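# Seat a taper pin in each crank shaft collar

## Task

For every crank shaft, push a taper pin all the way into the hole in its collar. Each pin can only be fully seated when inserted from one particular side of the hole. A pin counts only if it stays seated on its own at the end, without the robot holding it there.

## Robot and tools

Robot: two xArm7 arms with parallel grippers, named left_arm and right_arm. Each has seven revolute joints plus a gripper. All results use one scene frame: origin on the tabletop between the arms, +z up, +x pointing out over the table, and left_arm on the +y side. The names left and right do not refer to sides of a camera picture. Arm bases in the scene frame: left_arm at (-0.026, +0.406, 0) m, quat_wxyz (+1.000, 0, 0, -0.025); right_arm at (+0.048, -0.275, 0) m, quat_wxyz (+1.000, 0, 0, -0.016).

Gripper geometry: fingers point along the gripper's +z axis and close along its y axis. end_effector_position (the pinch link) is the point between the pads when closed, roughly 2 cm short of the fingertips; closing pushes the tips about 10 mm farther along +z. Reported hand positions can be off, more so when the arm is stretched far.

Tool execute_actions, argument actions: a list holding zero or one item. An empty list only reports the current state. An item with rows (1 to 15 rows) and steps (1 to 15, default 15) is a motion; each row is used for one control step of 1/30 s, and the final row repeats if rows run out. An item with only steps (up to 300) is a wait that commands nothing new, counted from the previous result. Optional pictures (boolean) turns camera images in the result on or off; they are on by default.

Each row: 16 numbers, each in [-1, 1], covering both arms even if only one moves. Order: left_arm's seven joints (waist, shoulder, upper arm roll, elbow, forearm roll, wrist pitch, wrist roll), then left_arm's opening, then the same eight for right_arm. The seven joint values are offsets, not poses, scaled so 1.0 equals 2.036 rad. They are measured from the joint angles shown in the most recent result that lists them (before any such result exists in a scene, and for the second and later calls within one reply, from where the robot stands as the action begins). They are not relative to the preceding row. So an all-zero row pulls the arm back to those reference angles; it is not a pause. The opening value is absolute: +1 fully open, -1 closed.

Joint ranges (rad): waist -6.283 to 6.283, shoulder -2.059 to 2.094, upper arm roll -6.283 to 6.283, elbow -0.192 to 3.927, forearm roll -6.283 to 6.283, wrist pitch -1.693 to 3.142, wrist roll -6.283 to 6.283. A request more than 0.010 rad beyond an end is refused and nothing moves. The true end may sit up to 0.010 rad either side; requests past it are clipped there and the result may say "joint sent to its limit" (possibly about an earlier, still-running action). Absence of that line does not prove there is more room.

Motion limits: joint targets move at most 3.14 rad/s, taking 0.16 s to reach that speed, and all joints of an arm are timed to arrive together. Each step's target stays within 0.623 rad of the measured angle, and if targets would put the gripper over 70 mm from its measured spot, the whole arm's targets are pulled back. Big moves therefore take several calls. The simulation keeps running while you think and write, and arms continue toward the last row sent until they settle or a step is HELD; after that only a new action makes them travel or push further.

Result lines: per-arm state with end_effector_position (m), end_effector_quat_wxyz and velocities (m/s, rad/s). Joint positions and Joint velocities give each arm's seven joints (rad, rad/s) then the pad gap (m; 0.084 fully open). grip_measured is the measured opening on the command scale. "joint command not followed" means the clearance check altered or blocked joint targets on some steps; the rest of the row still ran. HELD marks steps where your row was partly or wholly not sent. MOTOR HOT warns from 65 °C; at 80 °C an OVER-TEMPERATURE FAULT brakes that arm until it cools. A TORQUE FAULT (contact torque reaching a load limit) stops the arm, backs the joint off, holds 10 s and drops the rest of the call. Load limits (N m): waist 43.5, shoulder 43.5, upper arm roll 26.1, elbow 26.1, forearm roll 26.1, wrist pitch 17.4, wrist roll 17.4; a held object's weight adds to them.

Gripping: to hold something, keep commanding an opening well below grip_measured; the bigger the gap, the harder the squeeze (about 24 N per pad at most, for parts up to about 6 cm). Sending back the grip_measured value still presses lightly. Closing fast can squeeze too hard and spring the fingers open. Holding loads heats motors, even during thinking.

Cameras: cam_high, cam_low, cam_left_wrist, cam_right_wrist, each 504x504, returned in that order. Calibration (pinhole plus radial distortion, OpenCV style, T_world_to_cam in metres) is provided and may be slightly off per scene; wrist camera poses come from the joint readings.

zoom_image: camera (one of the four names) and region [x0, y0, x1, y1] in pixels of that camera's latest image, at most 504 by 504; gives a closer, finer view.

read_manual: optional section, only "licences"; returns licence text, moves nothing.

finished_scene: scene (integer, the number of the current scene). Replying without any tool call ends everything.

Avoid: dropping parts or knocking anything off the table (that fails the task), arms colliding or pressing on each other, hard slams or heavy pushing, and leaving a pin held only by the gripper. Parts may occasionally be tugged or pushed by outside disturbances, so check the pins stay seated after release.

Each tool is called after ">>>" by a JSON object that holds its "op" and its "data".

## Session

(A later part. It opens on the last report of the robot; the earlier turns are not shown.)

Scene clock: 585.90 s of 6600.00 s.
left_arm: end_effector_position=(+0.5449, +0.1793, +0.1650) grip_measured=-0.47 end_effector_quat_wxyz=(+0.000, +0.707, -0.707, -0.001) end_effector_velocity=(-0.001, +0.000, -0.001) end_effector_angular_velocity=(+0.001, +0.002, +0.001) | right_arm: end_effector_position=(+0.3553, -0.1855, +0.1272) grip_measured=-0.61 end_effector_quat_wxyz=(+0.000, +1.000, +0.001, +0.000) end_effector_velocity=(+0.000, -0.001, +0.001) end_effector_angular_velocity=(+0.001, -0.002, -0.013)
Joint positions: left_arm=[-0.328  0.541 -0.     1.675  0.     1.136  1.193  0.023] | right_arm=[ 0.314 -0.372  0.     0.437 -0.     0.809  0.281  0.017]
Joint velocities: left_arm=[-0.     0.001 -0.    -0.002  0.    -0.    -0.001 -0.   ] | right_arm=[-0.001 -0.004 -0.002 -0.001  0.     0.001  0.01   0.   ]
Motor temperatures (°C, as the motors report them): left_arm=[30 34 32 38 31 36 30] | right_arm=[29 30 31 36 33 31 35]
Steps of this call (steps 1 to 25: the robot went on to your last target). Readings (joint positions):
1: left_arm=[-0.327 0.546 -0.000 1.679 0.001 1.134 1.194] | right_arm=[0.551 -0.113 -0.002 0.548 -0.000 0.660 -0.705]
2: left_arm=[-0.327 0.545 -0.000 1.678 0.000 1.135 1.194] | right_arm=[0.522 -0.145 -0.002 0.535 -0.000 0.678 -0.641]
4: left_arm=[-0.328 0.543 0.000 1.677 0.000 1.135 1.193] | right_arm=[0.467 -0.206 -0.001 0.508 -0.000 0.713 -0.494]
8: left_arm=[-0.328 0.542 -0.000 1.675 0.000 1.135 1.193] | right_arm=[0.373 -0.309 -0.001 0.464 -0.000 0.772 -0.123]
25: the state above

>>> {"op": "execute_actions", "data": {"actions": [{"rows": [[-0.0069,-0.0434,0,-0.0451,0,-0.0017,-0.0069,-0.6, 0,0,0,0,0,0,0,-0.9],[-0.0069,-0.0434,0,-0.0451,0,-0.0017,-0.0069,-0.6, 0,0,0,0,0,0,0,-0.9],[-0.0069,-0.0434,0,-0.0451,0,-0.0017,-0.0069,-0.6, 0,0,0,0,0,0,0,-0.9],[-0.0069,-0.0434,0,-0.0451,0,-0.0017,-0.0069,-0.6, 0,0,0,0,0,0,0,-0.9],[-0.0069,-0.0434,0,-0.0451,0,-0.0017,-0.0069,-0.6, 0,0,0,0,0,0,0,-0.9],[-0.0069,-0.0434,0,-0.0451,0,-0.0017,-0.0069,-0.6, 0,0,0,0,0,0,0,-0.9],[-0.0069,-0.0434,0,-0.0451,0,-0.0017,-0.0069,-0.6, 0,0,0,0,0,0,0,-0.9],[-0.0069,-0.0434,0,-0.0451,0,-0.0017,-0.0069,-0.6, 0,0,0,0,0,0,0,-0.9],[-0.0157,-0.0874,0,-0.1026,0,-0.0152,-0.0157,-0.6, 0,0,0,0,0,0,0,-0.9]], "steps": 15}], "pictures": false}}

>>> {"op": "execute_actions", "data": {"actions": [{"steps": 14}]}}

Scene clock: 594.67 s of 6600.00 s.
left_arm: end_effector_position=(+0.5005, +0.1793, +0.1853) grip_measured=-0.47 end_effector_quat_wxyz=(-0.000, +0.707, -0.707, -0.001) end_effector_velocity=(-0.060, +0.001, +0.004) end_effector_angular_velocity=(+0.002, +0.009, +0.000) | right_arm: end_effector_position=(+0.3553, -0.1855, +0.1272) grip_measured=-0.61 end_effector_quat_wxyz=(+0.000, +1.000, +0.001, +0.000) end_effector_velocity=(+0.000, -0.000, -0.000) end_effector_angular_velocity=(+0.001, -0.001, -0.002)
Joint positions: left_arm=[-0.357  0.377  0.     1.486  0.001  1.111  1.164  0.023] | right_arm=[ 0.314 -0.372  0.     0.437 -0.     0.809  0.281  0.017]
Joint velocities: left_arm=[-0.039 -0.185 -0.    -0.256 -0.002 -0.062 -0.038 -0.   ] | right_arm=[-0.     0.    -0.001 -0.     0.    -0.002  0.001 -0.   ]
Motor temperatures (°C, as the motors report them): left_arm=[30 35 32 38 31 36 30] | right_arm=[29 30 31 37 33 31 35]
Steps of this call (steps 1 to 30: the robot went on to your last target; steps 31 to 90: nothing new was sent; then 5.27 s passed at rest; steps 91 to 105: all 15 steps of this action). Readings (joint positions):
91: left_arm=[-0.328 0.540 -0.000 1.674 0.000 1.136 1.193] | right_arm=[0.314 -0.373 -0.000 0.437 -0.000 0.809 0.282]
92: left_arm=[-0.329 0.535 0.000 1.669 0.000 1.135 1.192] | right_arm=[0.314 -0.373 -0.000 0.437 -0.000 0.809 0.281]
94: left_arm=[-0.334 0.500 0.000 1.633 0.000 1.132 1.186] | right_arm=[0.314 -0.373 0.000 0.437 -0.000 0.809 0.281]
98: left_arm=[-0.341 0.460 -0.000 1.592 0.001 1.134 1.180] | right_arm=[0.314 -0.372 0.000 0.437 -0.000 0.809 0.281]
105: the state above

Scene clock: 595.13 s of 6600.00 s.
left_arm: end_effector_position=(+0.4960, +0.1793, +0.1855) grip_measured=-0.47 end_effector_quat_wxyz=(+0.000, +0.707, -0.707, -0.001) end_effector_velocity=(-0.001, -0.000, +0.000) end_effector_angular_velocity=(+0.000, +0.001, +0.000) | right_arm: end_effector_position=(+0.3553, -0.1855, +0.1272) grip_measured=-0.61 end_effector_quat_wxyz=(+0.000, +1.000, +0.001, +0.000) end_effector_velocity=(+0.000, -0.000, -0.001) end_effector_angular_velocity=(-0.000, +0.001, -0.001)
Joint positions: left_arm=[-0.36   0.363 -0.     1.466  0.     1.105  1.161  0.023] | right_arm=[ 0.314 -0.372  0.     0.437 -0.     0.809  0.281  0.017]
Joint velocities: left_arm=[-0.001 -0.003 -0.    -0.003  0.     0.001 -0.001 -0.   ] | right_arm=[-0.001  0.002 -0.    -0.    -0.    -0.001  0.    -0.   ]
Motor temperatures (°C, as the motors report them): left_arm=[30 35 32 38 31 36 30] | right_arm=[29 30 31 37 33 31 35]
Steps of this call (steps 1 to 14: the robot went on to your last target). Readings (joint positions):
1: left_arm=[-0.358 0.372 0.000 1.480 0.001 1.109 1.163] | right_arm=[0.314 -0.372 0.000 0.437 -0.000 0.809 0.281]
2: left_arm=[-0.358 0.369 0.000 1.475 0.001 1.107 1.163] | right_arm=[0.314 -0.372 0.000 0.437 -0.000 0.809 0.281]
4: left_arm=[-0.359 0.366 0.000 1.471 0.000 1.106 1.162] | right_arm=[0.314 -0.372 0.000 0.437 -0.000 0.809 0.281]
8: left_arm=[-0.360 0.364 0.000 1.468 0.000 1.105 1.161] | right_arm=[0.314 -0.372 0.000 0.437 -0.000 0.809 0.281]
14: the state above
camera_calibration (this result's frames):
cam_left_wrist: T_world_to_cam=[[-0.999892, -0.00431703, 0.0140541, 0.528221], [-0.00460734, 0.999775, -0.02069, -0.103011], [-0.0139617, -0.0207525, -0.999687, 0.327319], [0, 0, 0, 1]] pos_world=[0.53226, 0.112061, 0.317661]
cam_right_wrist: T_world_to_cam=[[0.00130739, -0.999795, 0.0202056, -0.158053], [-0.999985, -0.00119827, 0.0054117, 0.424993], [-0.00538638, -0.0202124, -0.999781, 0.259249], [0, 0, 0, 1]] pos_world=[0.42659, -0.152271, 0.260086]

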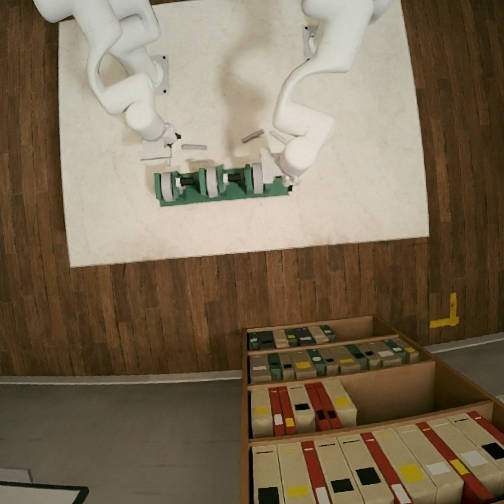

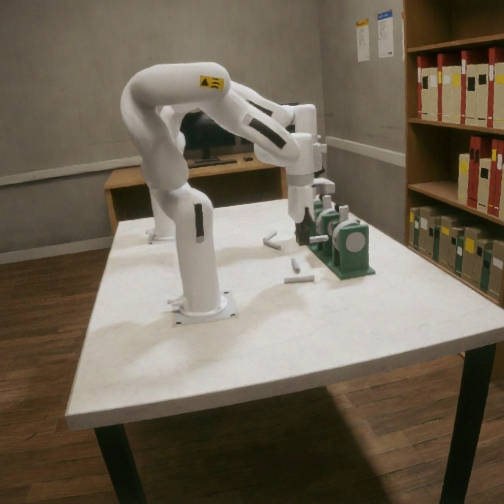

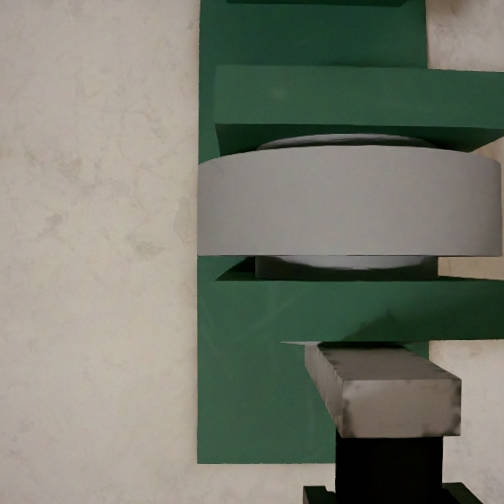

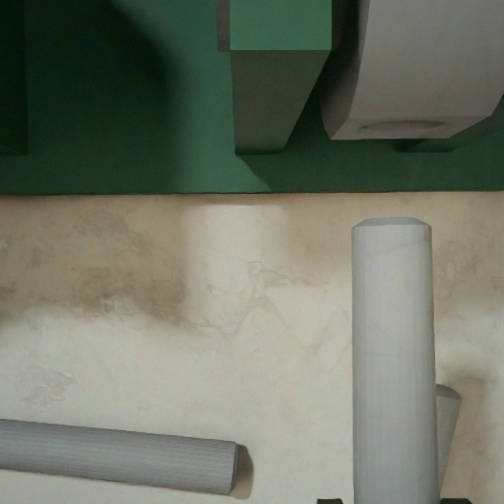

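>>> {"op": "zoom_image", "data": {"camera": "cam_right_wrist", "region": [300, 90, 504, 294]}}

>>> {"op": "zoom_image", "data": {"camera": "cam_low", "region": [280, 190, 400, 290]}}

Region (300, 90, 504, 294) of cam_right_wrist's 504x504 image, scaled by 2.471, with more detail than that image has.

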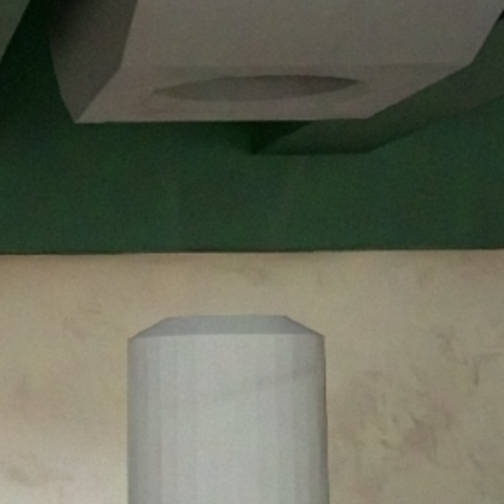

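Region (280, 190, 400, 290) of cam_low's 504x504 image, scaled by 4.200, with more detail than that image has.

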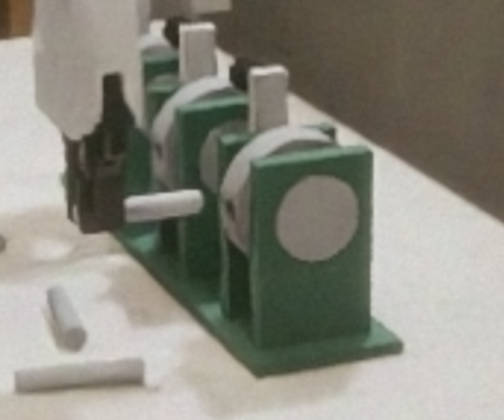

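>>> {"op": "zoom_image", "data": {"camera": "cam_low", "region": [295, 215, 375, 265]}}

Region (295, 215, 375, 265) of cam_low's 504x504 image, scaled by 6.300, with more detail than that image has; it fills the top 315 rows of this view, and the rest is white.

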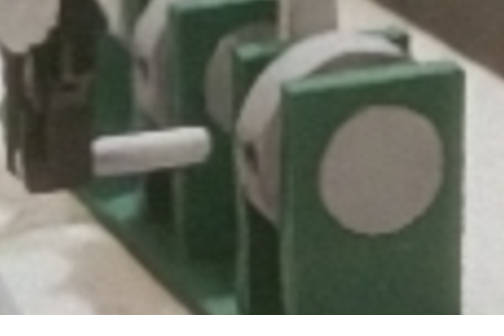

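>>> {"op": "execute_actions", "data": {"actions": [{"rows": [[0,0,0,0,0,0,0,-0.4, 0,0,0,0,0,0,0,-0.9],[0,0,0,0,0,0,0,-0.1, 0,0,0,0,0,0,0,-0.9],[0,0,0,0,0,0,0,0.2, 0,0,0,0,0,0,0,-0.9],[0,0,0,0,0,0,0,0.2, 0,0,0,0,0,0,0,-0.9],[0,0,0,0,0,0,0,0.2, 0,0,0,0,0,0,0,-0.9],[0,-0.0145,0,0.0372,0,0.0517,0,0.2, 0,0,0,0,0,0,0,-0.9]], "steps": 15}], "pictures": false}}

Scene clock: 715.63 s of 6600.00 s.
left_arm: end_effector_position=(+0.4965, +0.1789, +0.2268) grip_measured=+0.19 end_effector_quat_wxyz=(-0.001, +0.707, -0.707, +0.002) end_effector_velocity=(-0.022, +0.010, -0.031) end_effector_angular_velocity=(+0.050, +0.112, +0.000) | right_arm: end_effector_position=(+0.3553, -0.1855, +0.1272) grip_measured=-0.61 end_effector_quat_wxyz=(+0.000, +1.000, +0.001, +0.000) end_effector_velocity=(+0.000, +0.001, +0.000) end_effector_angular_velocity=(+0.000, -0.001, +0.001)
Joint positions: left_arm=[-0.36   0.332 -0.     1.541  0.     1.204  1.161  0.052] | right_arm=[ 0.314 -0.372  0.     0.437 -0.     0.809  0.281  0.017]
Joint velocities: left_arm=[ 0.     0.033  0.001 -0.016  0.001  0.075  0.    -0.   ] | right_arm=[ 0.001 -0.     0.001  0.001  0.     0.     0.001 -0.   ]
Motor temperatures (°C, as the motors report them): left_arm=[30 35 32 39 31 35 30] | right_arm=[29 30 31 38 33 31 35]
Steps of this call (steps 1 to 30: the robot went on to your last target; steps 31 to 90: nothing new was sent; then 117.00 s passed at rest; steps 91 to 105: all 15 steps of this action). Readings (joint positions):
91: left_arm=[-0.360 0.363 -0.000 1.466 0.000 1.105 1.161] | right_arm=[0.314 -0.372 0.000 0.437 -0.000 0.809 0.281]
92: left_arm=[-0.360 0.362 -0.000 1.467 0.000 1.105 1.161] | right_arm=[0.314 -0.372 0.000 0.437 -0.000 0.809 0.281]
94: left_arm=[-0.360 0.359 -0.001 1.470 0.000 1.105 1.161] | right_arm=[0.314 -0.372 0.000 0.437 -0.000 0.809 0.281]
98: left_arm=[-0.360 0.357 -0.001 1.482 0.000 1.130 1.161] | right_arm=[0.314 -0.372 0.000 0.437 -0.000 0.809 0.281]
105: the state above

>>> {"op": "execute_actions", "data": {"actions": [{"rows": [[0.25,0,0,0,0,0,0,0.2, -0.0084,0.0281,0,0.0069,0,-0.0212,-0.0079,-0.9]], "steps": 15}], "pictures": false}}

>>> {"op": "execute_actions", "data": {"actions": [{"steps": 12}]}}

>>> {"op": "zoom_image", "data": {"camera": "cam_low", "region": [295, 215, 375, 265]}}

>>> {"op": "zoom_image", "data": {"camera": "cam_right_wrist", "region": [300, 90, 504, 294]}}

Scene clock: 725.83 s of 6600.00 s.
left_arm: end_effector_position=(+0.5425, +0.3731, +0.2266) grip_measured=+0.19 end_effector_quat_wxyz=(-0.001, +0.820, -0.573, +0.001) end_effector_velocity=(+0.029, +0.466, +0.002) end_effector_angular_velocity=(-0.002, -0.010, +0.819) | right_arm: end_effector_position=(+0.3651, -0.1884, +0.1174) grip_measured=-0.61 end_effector_quat_wxyz=(+0.000, +1.000, +0.001, +0.000) end_effector_velocity=(-0.000, +0.000, -0.001) end_effector_angular_velocity=(-0.001, +0.002, +0.004)
Joint positions: left_arm=[-0.009  0.333  0.001  1.541  0.     1.206  1.161  0.052] | right_arm=[ 0.297 -0.316  0.     0.451 -0.     0.766  0.265  0.017]
Joint velocities: left_arm=[ 0.823 -0.003 -0.004 -0.002 -0.    -0.009  0.    -0.   ] | right_arm=[-0.001  0.005  0.003  0.    -0.    -0.003 -0.002 -0.   ]
Motor temperatures (°C, as the motors report them): left_arm=[30 35 32 38 31 35 30] | right_arm=[29 30 31 38 33 31 35]
Steps of this call (steps 1 to 15: the robot went on to your last target; steps 16 to 90: nothing new was sent; then 6.70 s passed at rest; steps 91 to 105: all 15 steps of this action). Readings (joint positions):
91: left_arm=[-0.359 0.334 -0.000 1.542 0.000 1.210 1.161] | right_arm=[0.314 -0.372 0.000 0.437 -0.000 0.809 0.280]
92: left_arm=[-0.355 0.333 -0.002 1.542 0.000 1.210 1.161] | right_arm=[0.313 -0.367 0.000 0.438 -0.000 0.804 0.279]
94: left_arm=[-0.317 0.333 -0.009 1.542 -0.000 1.210 1.161] | right_arm=[0.305 -0.340 0.000 0.446 -0.000 0.784 0.271]
98: left_arm=[-0.201 0.333 0.001 1.542 0.000 1.208 1.161] | right_arm=[0.299 -0.319 -0.000 0.449 -0.000 0.770 0.266]
105: the state above

Scene clock: 726.23 s of 6600.00 s.
left_arm: end_effector_position=(+0.5414, +0.4575, +0.2269) grip_measured=+0.19 end_effector_quat_wxyz=(-0.001, +0.860, -0.510, +0.002) end_effector_velocity=(-0.001, +0.007, -0.001) end_effector_angular_velocity=(-0.002, +0.001, +0.013) | right_arm: end_effector_position=(+0.3652, -0.1885, +0.1172) grip_measured=-0.61 end_effector_quat_wxyz=(+0.000, +1.000, +0.001, +0.000) end_effector_velocity=(+0.000, +0.000, +0.000) end_effector_angular_velocity=(-0.000, -0.000, -0.002)
Joint positions: left_arm=[ 0.144  0.332 -0.004  1.541  0.     1.204  1.161  0.052] | right_arm=[ 0.297 -0.315  0.     0.451 -0.     0.766  0.264  0.017]
Joint velocities: left_arm=[ 0.017  0.002 -0.004 -0.    -0.    -0.001 -0.     0.   ] | right_arm=[-0.    -0.001  0.001  0.    -0.     0.001  0.002 -0.   ]
Motor temperatures (°C, as the motors report them): left_arm=[30 35 32 38 31 35 30] | right_arm=[29 30 31 38 33 31 35]
Steps of this call (steps 1 to 12: the robot went on to your last target). Readings (joint positions):
1: left_arm=[0.018 0.333 0.001 1.541 0.000 1.206 1.161] | right_arm=[0.297 -0.316 0.000 0.451 -0.000 0.766 0.265]
2: left_arm=[0.046 0.332 0.001 1.541 0.000 1.205 1.161] | right_arm=[0.297 -0.316 0.000 0.451 -0.000 0.766 0.265]
4: left_arm=[0.098 0.332 0.001 1.541 0.000 1.205 1.161] | right_arm=[0.297 -0.315 0.000 0.451 -0.000 0.766 0.265]
8: left_arm=[0.141 0.332 0.004 1.540 0.001 1.204 1.161] | right_arm=[0.297 -0.315 0.000 0.451 -0.000 0.766 0.264]
12: the state above
camera_calibration (this result's frames):
cam_left_wrist: T_world_to_cam=[[-0.875318, -0.483466, 0.00892657, 0.727192], [-0.483531, 0.874985, -0.0244704, -0.0628472], [0.00401998, -0.0257357, -0.999661, 0.367696], [0, 0, 0, 1]] pos_world=[0.604657, 0.416026, 0.359542]
cam_right_wrist: T_world_to_cam=[[0.000308986, -0.999796, 0.0201879, -0.160454], [-0.999985, -0.000200319, 0.00538454, 0.435142], [-0.0053794, -0.0201893, -0.999782, 0.249248], [0, 0, 0, 1]] pos_world=[0.436526, -0.155302, 0.250089]

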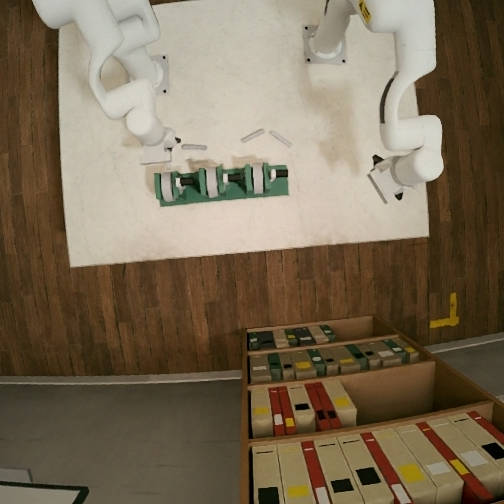

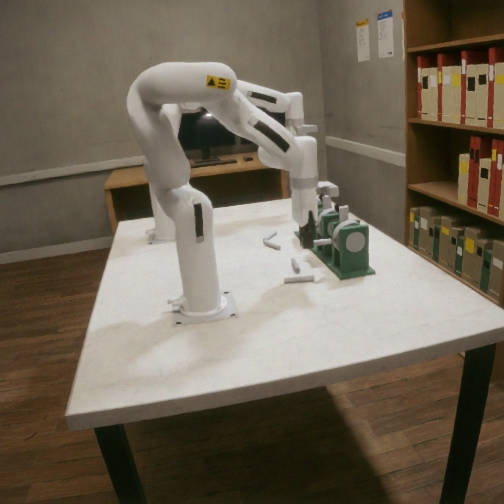

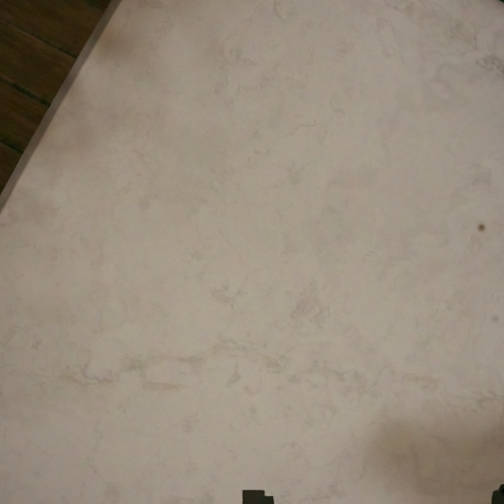

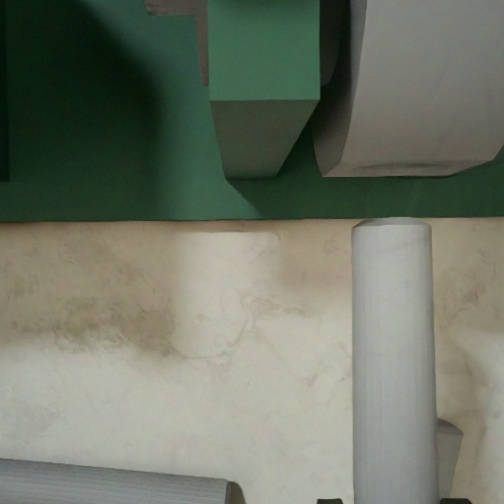

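Region (295, 215, 375, 265) of cam_low's 504x504 image, scaled by 6.300, with more detail than that image has; it fills the top 315 rows of this view, and the rest is white.

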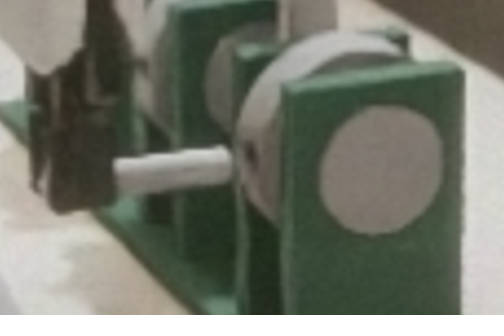

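Region (300, 90, 504, 294) of cam_right_wrist's 504x504 image, scaled by 2.471, with more detail than that image has.

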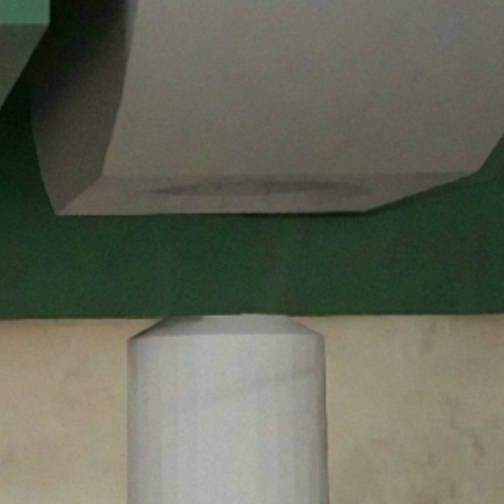

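>>> {"op": "execute_actions", "data": {"actions": []}}

Scene clock: 744.10 s of 6600.00 s.
left_arm: end_effector_position=(+0.5410, +0.4624, +0.2268) grip_measured=+0.19 end_effector_quat_wxyz=(-0.001, +0.862, -0.507, +0.002) end_effector_velocity=(-0.000, -0.000, +0.001) end_effector_angular_velocity=(+0.000, +0.000, -0.000) | right_arm: end_effector_position=(+0.3652, -0.1885, +0.1172) grip_measured=-0.61 end_effector_quat_wxyz=(+0.000, +1.000, +0.001, +0.000) end_effector_velocity=(-0.000, +0.000, -0.000) end_effector_angular_velocity=(-0.000, +0.000, -0.000)
Joint positions: left_arm=[ 0.149  0.332 -0.     1.541  0.     1.204  1.161  0.052] | right_arm=[ 0.297 -0.315  0.     0.451 -0.     0.766  0.264  0.017]
Joint velocities: left_arm=[-0.    -0.001  0.     0.     0.     0.002 -0.    -0.   ] | right_arm=[-0.001 -0.     0.002 -0.001  0.001 -0.     0.001 -0.   ]
Motor temperatures (°C, as the motors report them): left_arm=[30 34 32 37 31 35 30] | right_arm=[29 30 31 38 33 31 35]
Steps of this call (steps 1 to 30: the robot went on to your last target; steps 31 to 90: nothing new was sent; then 14.87 s passed at rest). Readings (joint positions):
1: left_arm=[0.145 0.332 -0.003 1.541 0.000 1.204 1.161] | right_arm=[0.297 -0.315 0.000 0.451 -0.000 0.766 0.264]
2: left_arm=[0.145 0.332 -0.003 1.541 0.000 1.204 1.161] | right_arm=[0.297 -0.315 0.000 0.451 -0.000 0.766 0.264]
4: left_arm=[0.147 0.332 -0.001 1.541 0.000 1.204 1.161] | right_arm=[0.297 -0.315 0.000 0.451 -0.000 0.766 0.264]
8: left_arm=[0.148 0.332 -0.000 1.541 0.000 1.204 1.161] | right_arm=[0.297 -0.315 0.000 0.451 -0.000 0.766 0.264]
90: the state above
All arms were judged still, so your last target was given up. Only a new action makes them travel on or press farther. Fingers that are still opening or closing keep moving.
camera_calibration (this result's frames):
cam_left_wrist: T_world_to_cam=[[-0.871249, -0.490769, 0.00839123, 0.730469], [-0.490824, 0.870949, -0.0232485, -0.0617882], [0.00410131, -0.0243739, -0.999695, 0.367104], [0, 0, 0, 1]] pos_world=[0.604588, 0.421254, 0.359426]
cam_right_wrist: T_world_to_cam=[[0.000298066, -0.999796, 0.0201956, -0.160456], [-0.999985, -0.000188693, 0.00541737, 0.435138], [-0.00541245, -0.0201969, -0.999781, 0.249245], [0, 0, 0, 1]] pos_world=[0.436528, -0.155308, 0.250074]

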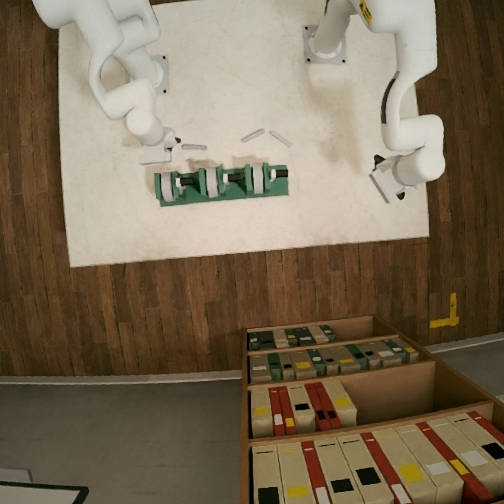

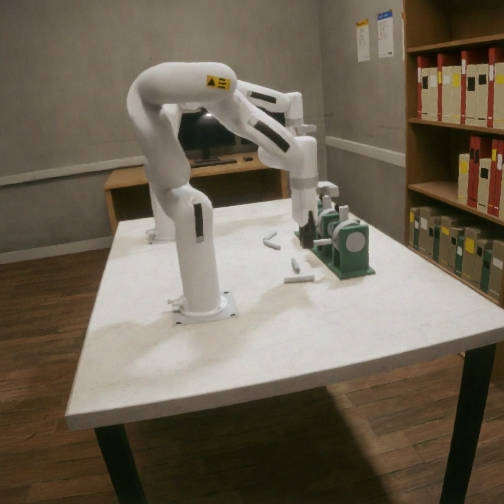

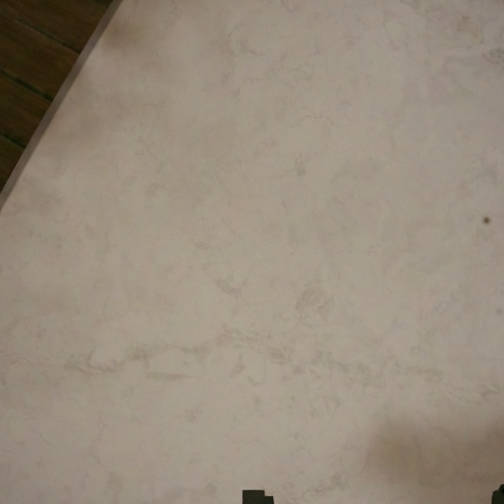

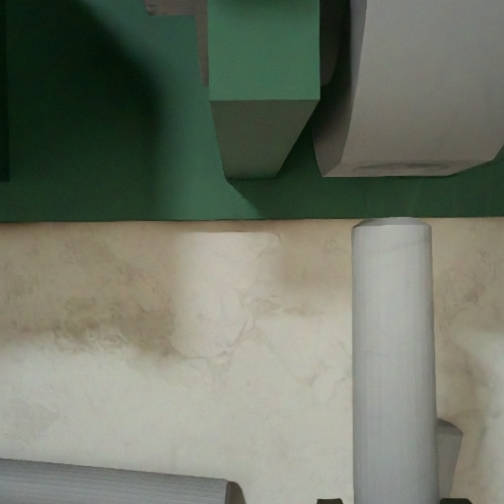

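>>> {"op": "execute_actions", "data": {"actions": [{"rows":[[0,0,0,0,0,0,0,0.2,-0.0068,0.0124,0,0.0108,0,-0.0017,-0.0068,-0.9]],"steps":15}]}}

>>> {"op": "zoom_image", "data": {"camera": "cam_right_wrist", "region": [250, 60, 504, 314]}}

>>> {"op": "zoom_image", "data": {"camera": "cam_low", "region": [295, 205, 375, 265]}}

Scene clock: 758.53 s of 6600.00 s.
left_arm: end_effector_position=(+0.5410, +0.4624, +0.2268) grip_measured=+0.19 end_effector_quat_wxyz=(-0.001, +0.862, -0.507, +0.002) end_effector_velocity=(+0.001, +0.000, +0.001) end_effector_angular_velocity=(+0.001, -0.003, +0.001) | right_arm: end_effector_position=(+0.3729, -0.1911, +0.1172) grip_measured=-0.61 end_effector_quat_wxyz=(+0.000, +1.000, +0.001, +0.000) end_effector_velocity=(+0.001, -0.000, +0.000) end_effector_angular_velocity=(+0.000, -0.001, -0.001)
Joint positions: left_arm=[ 0.149  0.332 -0.     1.541  0.     1.204  1.161  0.052] | right_arm=[ 0.284 -0.29   0.     0.473 -0.     0.762  0.251  0.017]
Joint velocities: left_arm=[ 0.    -0.001 -0.     0.002  0.001 -0.001 -0.001 -0.   ] | right_arm=[-0.001  0.002  0.     0.002  0.    -0.     0.     0.   ]
Motor temperatures (°C, as the motors report them): left_arm=[30 34 32 37 31 35 30] | right_arm=[29 30 31 38 33 31 35]
Steps of this call (steps 1 to 90: nothing new was sent; then 10.93 s passed at rest; steps 91 to 105: all 15 steps of this action). Readings (joint positions):
91: left_arm=[0.149 0.332 -0.000 1.541 0.000 1.204 1.161] | right_arm=[0.297 -0.315 0.000 0.451 -0.000 0.766 0.264]
92: left_arm=[0.149 0.332 -0.000 1.541 0.000 1.204 1.161] | right_arm=[0.295 -0.310 0.001 0.455 -0.000 0.765 0.261]
94: left_arm=[0.149 0.332 -0.000 1.541 0.000 1.204 1.161] | right_arm=[0.288 -0.298 -0.000 0.466 -0.000 0.764 0.255]
98: left_arm=[0.149 0.332 -0.000 1.541 0.000 1.204 1.161] | right_arm=[0.284 -0.291 -0.000 0.471 -0.000 0.763 0.252]
105: the state above
camera_calibration (this result's frames):
cam_left_wrist: T_world_to_cam=[[-0.871249, -0.490769, 0.00839146, 0.730469], [-0.490823, 0.870949, -0.0232485, -0.0617883], [0.00410111, -0.024374, -0.999694, 0.367104], [0, 0, 0, 1]] pos_world=[0.604588, 0.421254, 0.359426]
cam_right_wrist: T_world_to_cam=[[0.000364611, -0.999797, 0.0201594, -0.163126], [-0.999986, -0.000258928, 0.00524471, 0.442891], [-0.00523843, -0.0201611, -0.999783, 0.249171], [0, 0, 0, 1]] pos_world=[0.44425, -0.157954, 0.250082]

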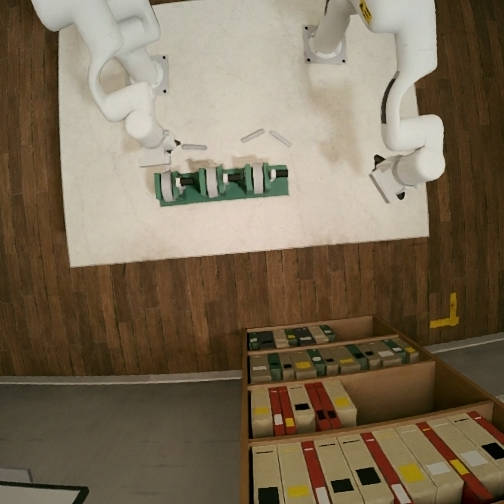

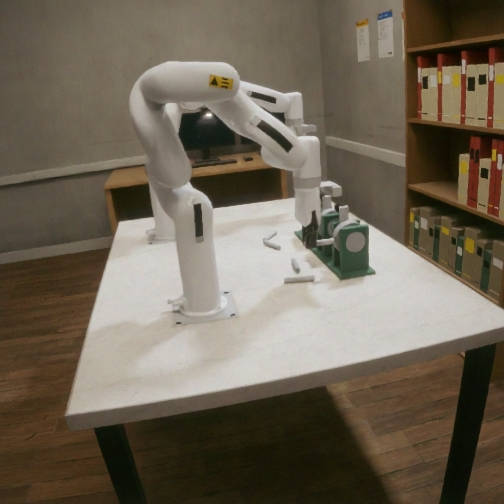

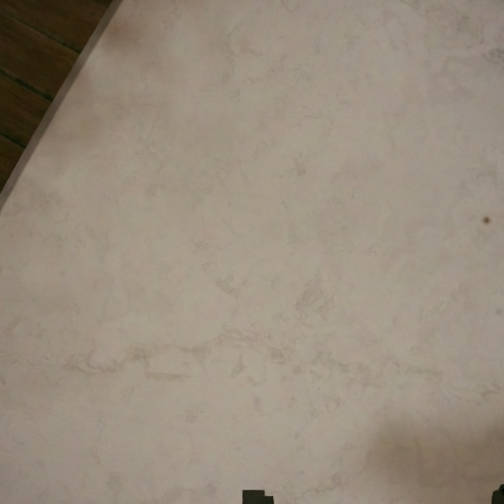

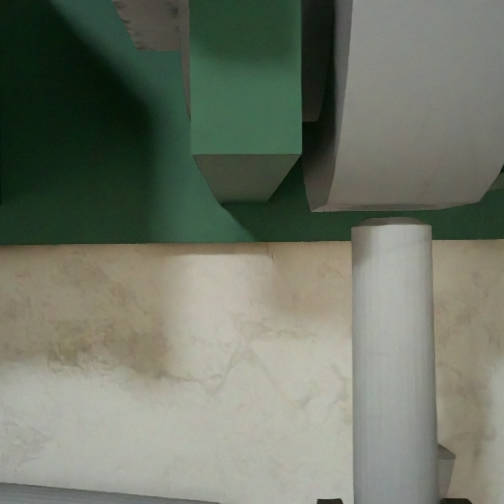

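Region (250, 60, 504, 314) of cam_right_wrist's 504x504 image, scaled by 1.984, with more detail than that image has.

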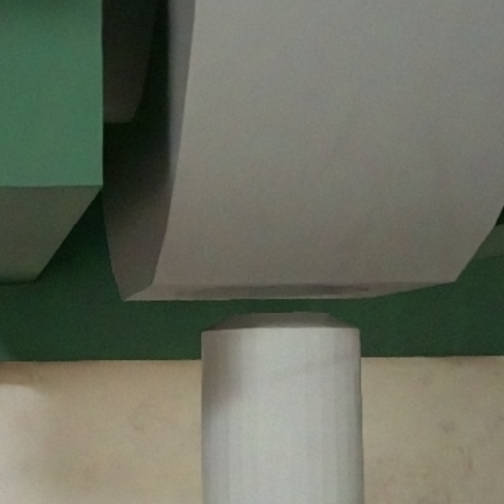

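Region (295, 205, 375, 265) of cam_low's 504x504 image, scaled by 6.300, with more detail than that image has; it fills the top 378 rows of this view, and the rest is white.

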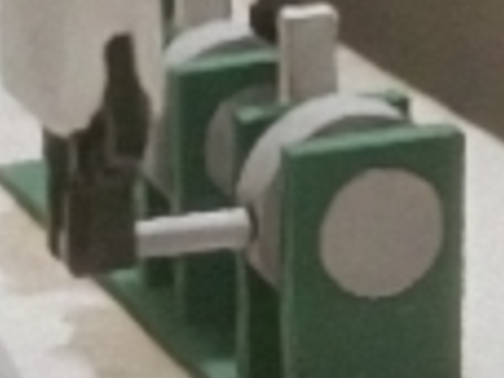

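>>> {"op": "execute_actions", "data": {"actions": [{"rows":[[0,0,0,0,0,0,0,0.2,-0.0043,0.0214,0,0.0185,0,-0.0029,-0.0043,-0.9]],"steps":15}]}}

>>> {"op": "zoom_image", "data": {"camera": "cam_low", "region": [295, 205, 375, 265]}}

Scene clock: 765.03 s of 6600.00 s.
left_arm: end_effector_position=(+0.5410, +0.4624, +0.2268) grip_measured=+0.19 end_effector_quat_wxyz=(-0.001, +0.862, -0.507, +0.002) end_effector_velocity=(+0.000, -0.000, +0.000) end_effector_angular_velocity=(+0.000, -0.001, -0.001) | right_arm: end_effector_position=(+0.3858, -0.1909, +0.1174) grip_measured=-0.61 end_effector_quat_wxyz=(-0.000, +1.000, +0.001, +0.001) end_effector_velocity=(-0.001, -0.001, -0.001) end_effector_angular_velocity=(-0.001, +0.005, -0.003)
Joint positions: left_arm=[ 0.149  0.332 -0.     1.541  0.     1.204  1.161  0.052] | right_arm=[ 0.275 -0.247  0.     0.511 -0.     0.756  0.242  0.017]
Joint velocities: left_arm=[-0.     0.    -0.     0.001  0.    -0.     0.     0.   ] | right_arm=[-0.002  0.002  0.    -0.     0.     0.002  0.     0.   ]
Motor temperatures (°C, as the motors report them): left_arm=[30 34 32 37 31 35 30] | right_arm=[29 30 31 38 33 31 35]
Steps of this call (steps 1 to 15: the robot went on to your last target; steps 16 to 90: nothing new was sent; then 3.00 s passed at rest; steps 91 to 105: all 15 steps of this action). Readings (joint positions):
91: left_arm=[0.149 0.332 -0.000 1.541 0.000 1.204 1.161] | right_arm=[0.283 -0.289 0.000 0.473 -0.000 0.762 0.250]
92: left_arm=[0.149 0.332 -0.000 1.541 0.000 1.204 1.161] | right_arm=[0.282 -0.284 0.000 0.477 -0.000 0.762 0.249]
94: left_arm=[0.149 0.332 -0.000 1.541 0.000 1.204 1.161] | right_arm=[0.279 -0.263 0.001 0.493 0.000 0.762 0.245]
98: left_arm=[0.149 0.332 -0.000 1.541 0.000 1.204 1.161] | right_arm=[0.276 -0.249 0.000 0.508 -0.000 0.756 0.243]
105: the state above
camera_calibration (this result's frames):
cam_left_wrist: T_world_to_cam=[[-0.871249, -0.490769, 0.00839148, 0.730469], [-0.490824, 0.870949, -0.0232484, -0.0617881], [0.00410107, -0.0243739, -0.999694, 0.367104], [0, 0, 0, 1]] pos_world=[0.604588, 0.421254, 0.359426]
cam_right_wrist: T_world_to_cam=[[0.000515788, -0.999809, 0.0195494, -0.162897], [-0.999997, -0.000465382, 0.00258286, 0.456074], [-0.00257327, -0.0195506, -0.999806, 0.248467], [0, 0, 0, 1]] pos_world=[0.456796, -0.157796, 0.250425]

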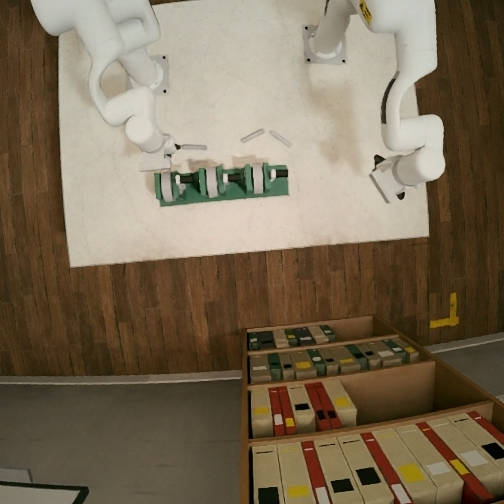

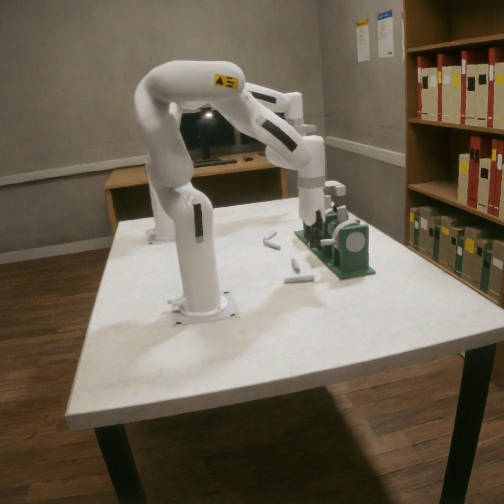

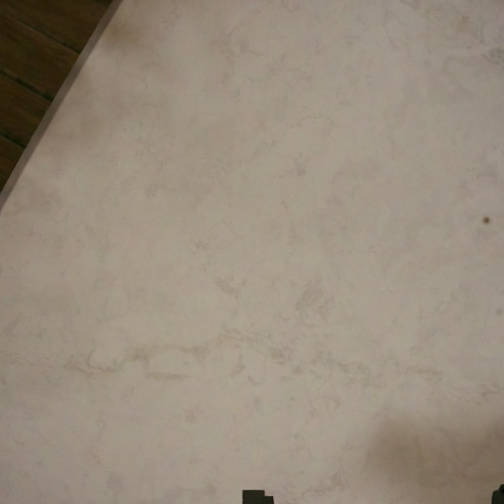

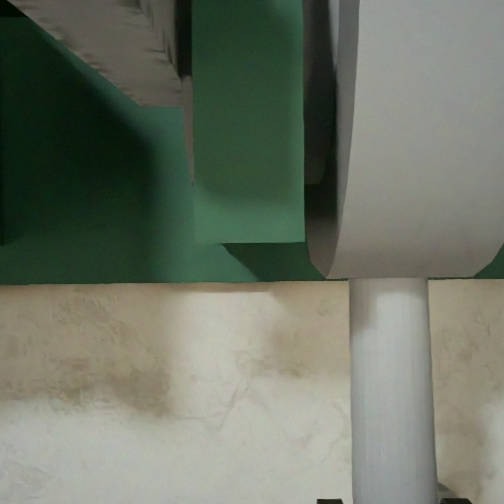

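Region (295, 205, 375, 265) of cam_low's 504x504 image, scaled by 6.300, with more detail than that image has; it fills the top 378 rows of this view, and the rest is white.

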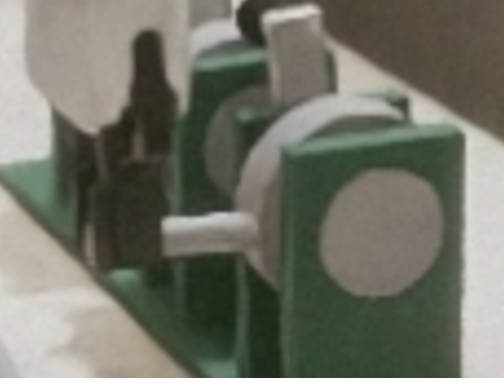

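>>> {"op": "execute_actions", "data": {"actions": [{"rows":[[0,0,0,0,0,0,0,0.2,-0.0034,0.0142,0,0.017,0,0.004,-0.0034,-0.9]],"steps":15}]}}

>>> {"op": "zoom_image", "data": {"camera": "cam_low", "region": [295, 205, 375, 265]}}

Scene clock: 776.47 s of 6600.00 s.
left_arm: end_effector_position=(+0.5410, +0.4624, +0.2268) grip_measured=+0.19 end_effector_quat_wxyz=(-0.001, +0.862, -0.507, +0.002) end_effector_velocity=(-0.000, -0.000, -0.000) end_effector_angular_velocity=(-0.000, +0.001, -0.001) | right_arm: end_effector_position=(+0.3931, -0.1912, +0.1177) grip_measured=-0.61 end_effector_quat_wxyz=(+0.001, +1.000, +0.002, -0.003) end_effector_velocity=(+0.029, +0.001, +0.020) end_effector_angular_velocity=(+0.019, -0.080, -0.014)
Joint positions: left_arm=[ 0.149  0.332 -0.     1.541  0.     1.204  1.161  0.052] | right_arm=[ 0.269 -0.218  0.001  0.543 -0.     0.766  0.235  0.017]
Joint velocities: left_arm=[-0.     0.     0.    -0.     0.    -0.     0.001 -0.   ] | right_arm=[-0.006 -0.006 -0.01   0.041 -0.004 -0.036  0.001 -0.   ]
Motor temperatures (°C, as the motors report them): left_arm=[30 34 32 37 31 35 30] | right_arm=[29 30 31 38 33 31 35]
Steps of this call (steps 1 to 15: the robot went on to your last target; steps 16 to 90: nothing new was sent; then 7.93 s passed at rest; steps 91 to 105: all 15 steps of this action). Readings (joint positions):
91: left_arm=[0.149 0.332 -0.000 1.541 0.000 1.204 1.161] | right_arm=[0.275 -0.246 0.000 0.511 -0.000 0.757 0.242]
92: left_arm=[0.149 0.332 -0.000 1.541 0.000 1.204 1.161] | right_arm=[0.274 -0.242 0.000 0.515 -0.000 0.759 0.241]
94: left_arm=[0.149 0.332 -0.000 1.541 0.000 1.204 1.161] | right_arm=[0.271 -0.228 0.001 0.531 0.000 0.763 0.238]
98: left_arm=[0.149 0.332 -0.000 1.541 0.000 1.204 1.161] | right_arm=[0.269 -0.219 0.001 0.539 0.000 0.767 0.235]
105: the state above
camera_calibration (this result's frames):
cam_left_wrist: T_world_to_cam=[[-0.871249, -0.490769, 0.00839153, 0.730469], [-0.490823, 0.870949, -0.0232486, -0.0617882], [0.00410109, -0.0243741, -0.999694, 0.367104], [0, 0, 0, 1]] pos_world=[0.604588, 0.421254, 0.359426]
cam_right_wrist: T_world_to_cam=[[0.00178738, -0.999766, 0.0215404, -0.163898], [-0.999941, -0.00155594, 0.0107566, 0.462183], [-0.0107205, -0.0215584, -0.99971, 0.251619], [0, 0, 0, 1]] pos_world=[0.465146, -0.157716, 0.250105]

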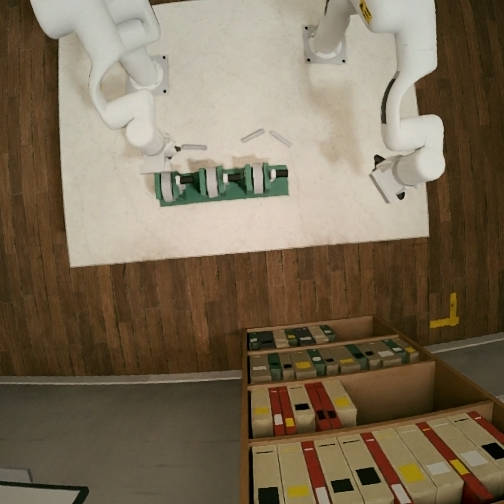

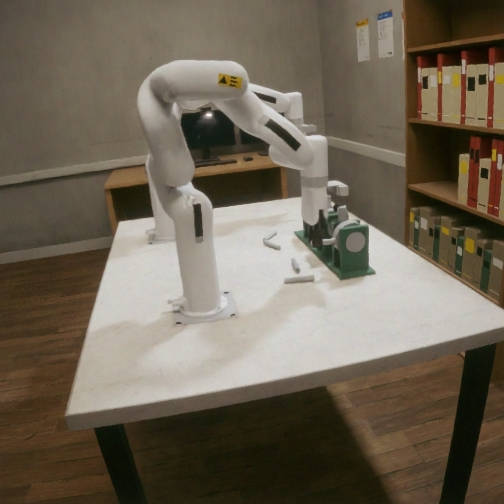

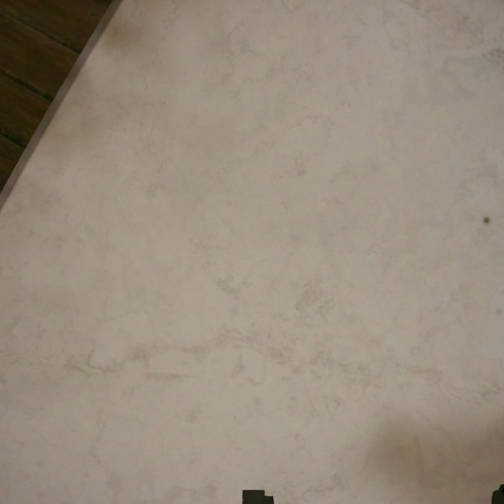

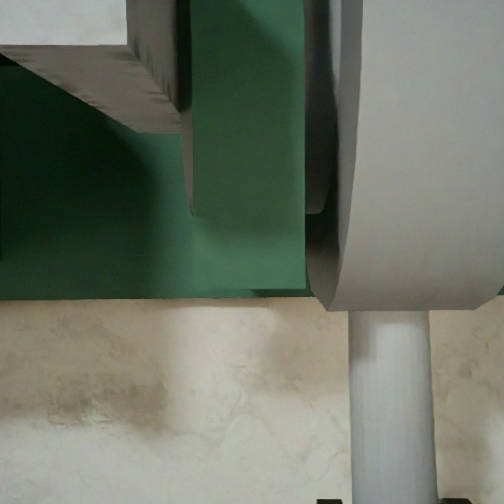

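Region (295, 205, 375, 265) of cam_low's 504x504 image, scaled by 6.300, with more detail than that image has; it fills the top 378 rows of this view, and the rest is white.

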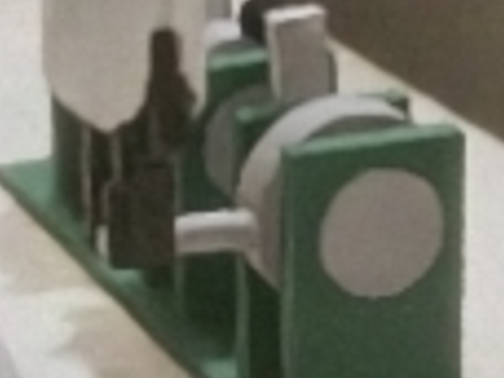

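>>> {"op": "execute_actions", "data": {"actions": [{"rows":[[0,0,0,0,0,0,0,0.2,-0.0052,0.025,0,0.0253,0,-0.0025,-0.0047,-0.9]],"steps":15}]}}

>>> {"op": "zoom_image", "data": {"camera": "cam_low", "region": [295, 205, 375, 265]}}

Scene clock: 788.07 s of 6600.00 s.
left_arm: end_effector_position=(+0.5410, +0.4624, +0.2268) grip_measured=+0.19 end_effector_quat_wxyz=(-0.001, +0.862, -0.507, +0.002) end_effector_velocity=(+0.000, -0.000, +0.001) end_effector_angular_velocity=(+0.000, -0.001, -0.000) | right_arm: end_effector_position=(+0.4098, -0.1909, +0.1183) grip_measured=-0.61 end_effector_quat_wxyz=(+0.000, +1.000, +0.001, -0.000) end_effector_velocity=(+0.001, +0.000, +0.000) end_effector_angular_velocity=(+0.001, -0.002, -0.001)
Joint positions: left_arm=[ 0.149  0.332 -0.     1.541  0.     1.204  1.161  0.052] | right_arm=[ 0.258 -0.167  0.001  0.593  0.     0.761  0.225  0.017]
Joint velocities: left_arm=[-0.    -0.001  0.     0.001 -0.     0.     0.    -0.   ] | right_arm=[ 0.001  0.002 -0.001  0.003  0.    -0.001 -0.     0.   ]
Motor temperatures (°C, as the motors report them): left_arm=[30 34 32 37 31 35 30] | right_arm=[29 30 31 38 33 31 35]
Steps of this call (steps 1 to 15: the robot went on to your last target; steps 16 to 90: nothing new was sent; then 8.10 s passed at rest; steps 91 to 105: all 15 steps of this action). Readings (joint positions):
91: left_arm=[0.149 0.332 -0.000 1.541 0.000 1.204 1.161] | right_arm=[0.268 -0.218 0.000 0.546 -0.000 0.764 0.235]
92: left_arm=[0.149 0.332 -0.000 1.541 0.000 1.204 1.161] | right_arm=[0.267 -0.213 0.001 0.551 -0.000 0.764 0.234]
94: left_arm=[0.149 0.332 -0.000 1.541 0.000 1.204 1.161] | right_arm=[0.262 -0.188 0.001 0.573 -0.000 0.763 0.229]
98: left_arm=[0.149 0.332 -0.000 1.541 0.000 1.204 1.161] | right_arm=[0.259 -0.170 0.001 0.590 0.000 0.761 0.226]
105: the state above
camera_calibration (this result's frames):
cam_left_wrist: T_world_to_cam=[[-0.871249, -0.490769, 0.00839161, 0.730469], [-0.490824, 0.870949, -0.0232485, -0.0617882], [0.00410097, -0.024374, -0.999694, 0.367104], [0, 0, 0, 1]] pos_world=[0.604588, 0.421254, 0.359426]
cam_right_wrist: T_world_to_cam=[[0.00124565, -0.999792, 0.0203421, -0.163297], [-0.999981, -0.00112204, 0.00608696, 0.479482], [-0.00606287, -0.0203493, -0.999775, 0.250748], [0, 0, 0, 1]] pos_world=[0.481196, -0.157622, 0.251094]

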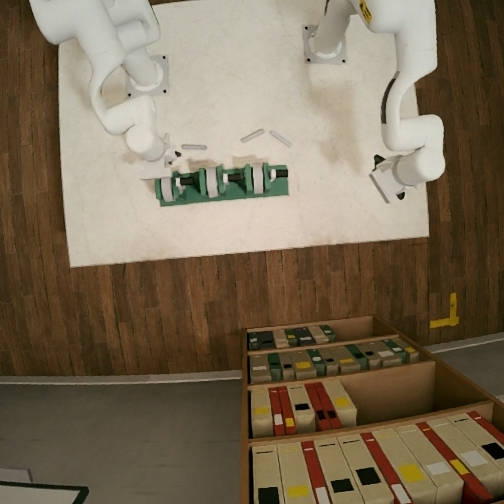

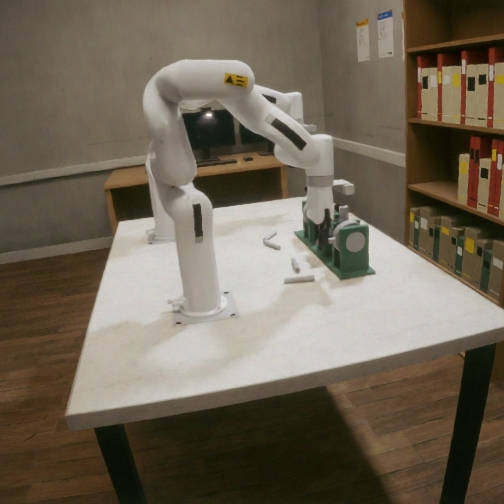

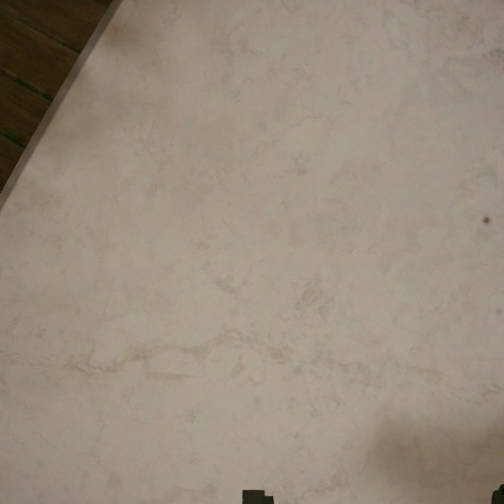

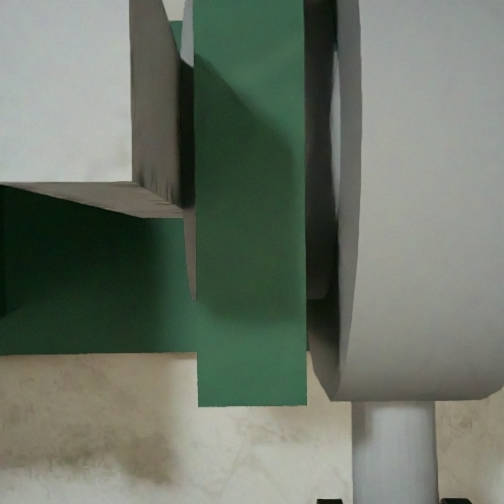

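Region (295, 205, 375, 265) of cam_low's 504x504 image, scaled by 6.300, with more detail than that image has; it fills the top 378 rows of this view, and the rest is white.

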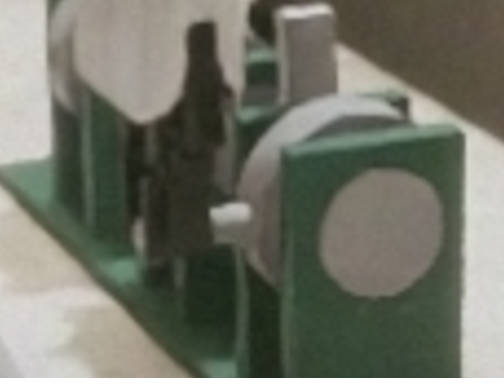

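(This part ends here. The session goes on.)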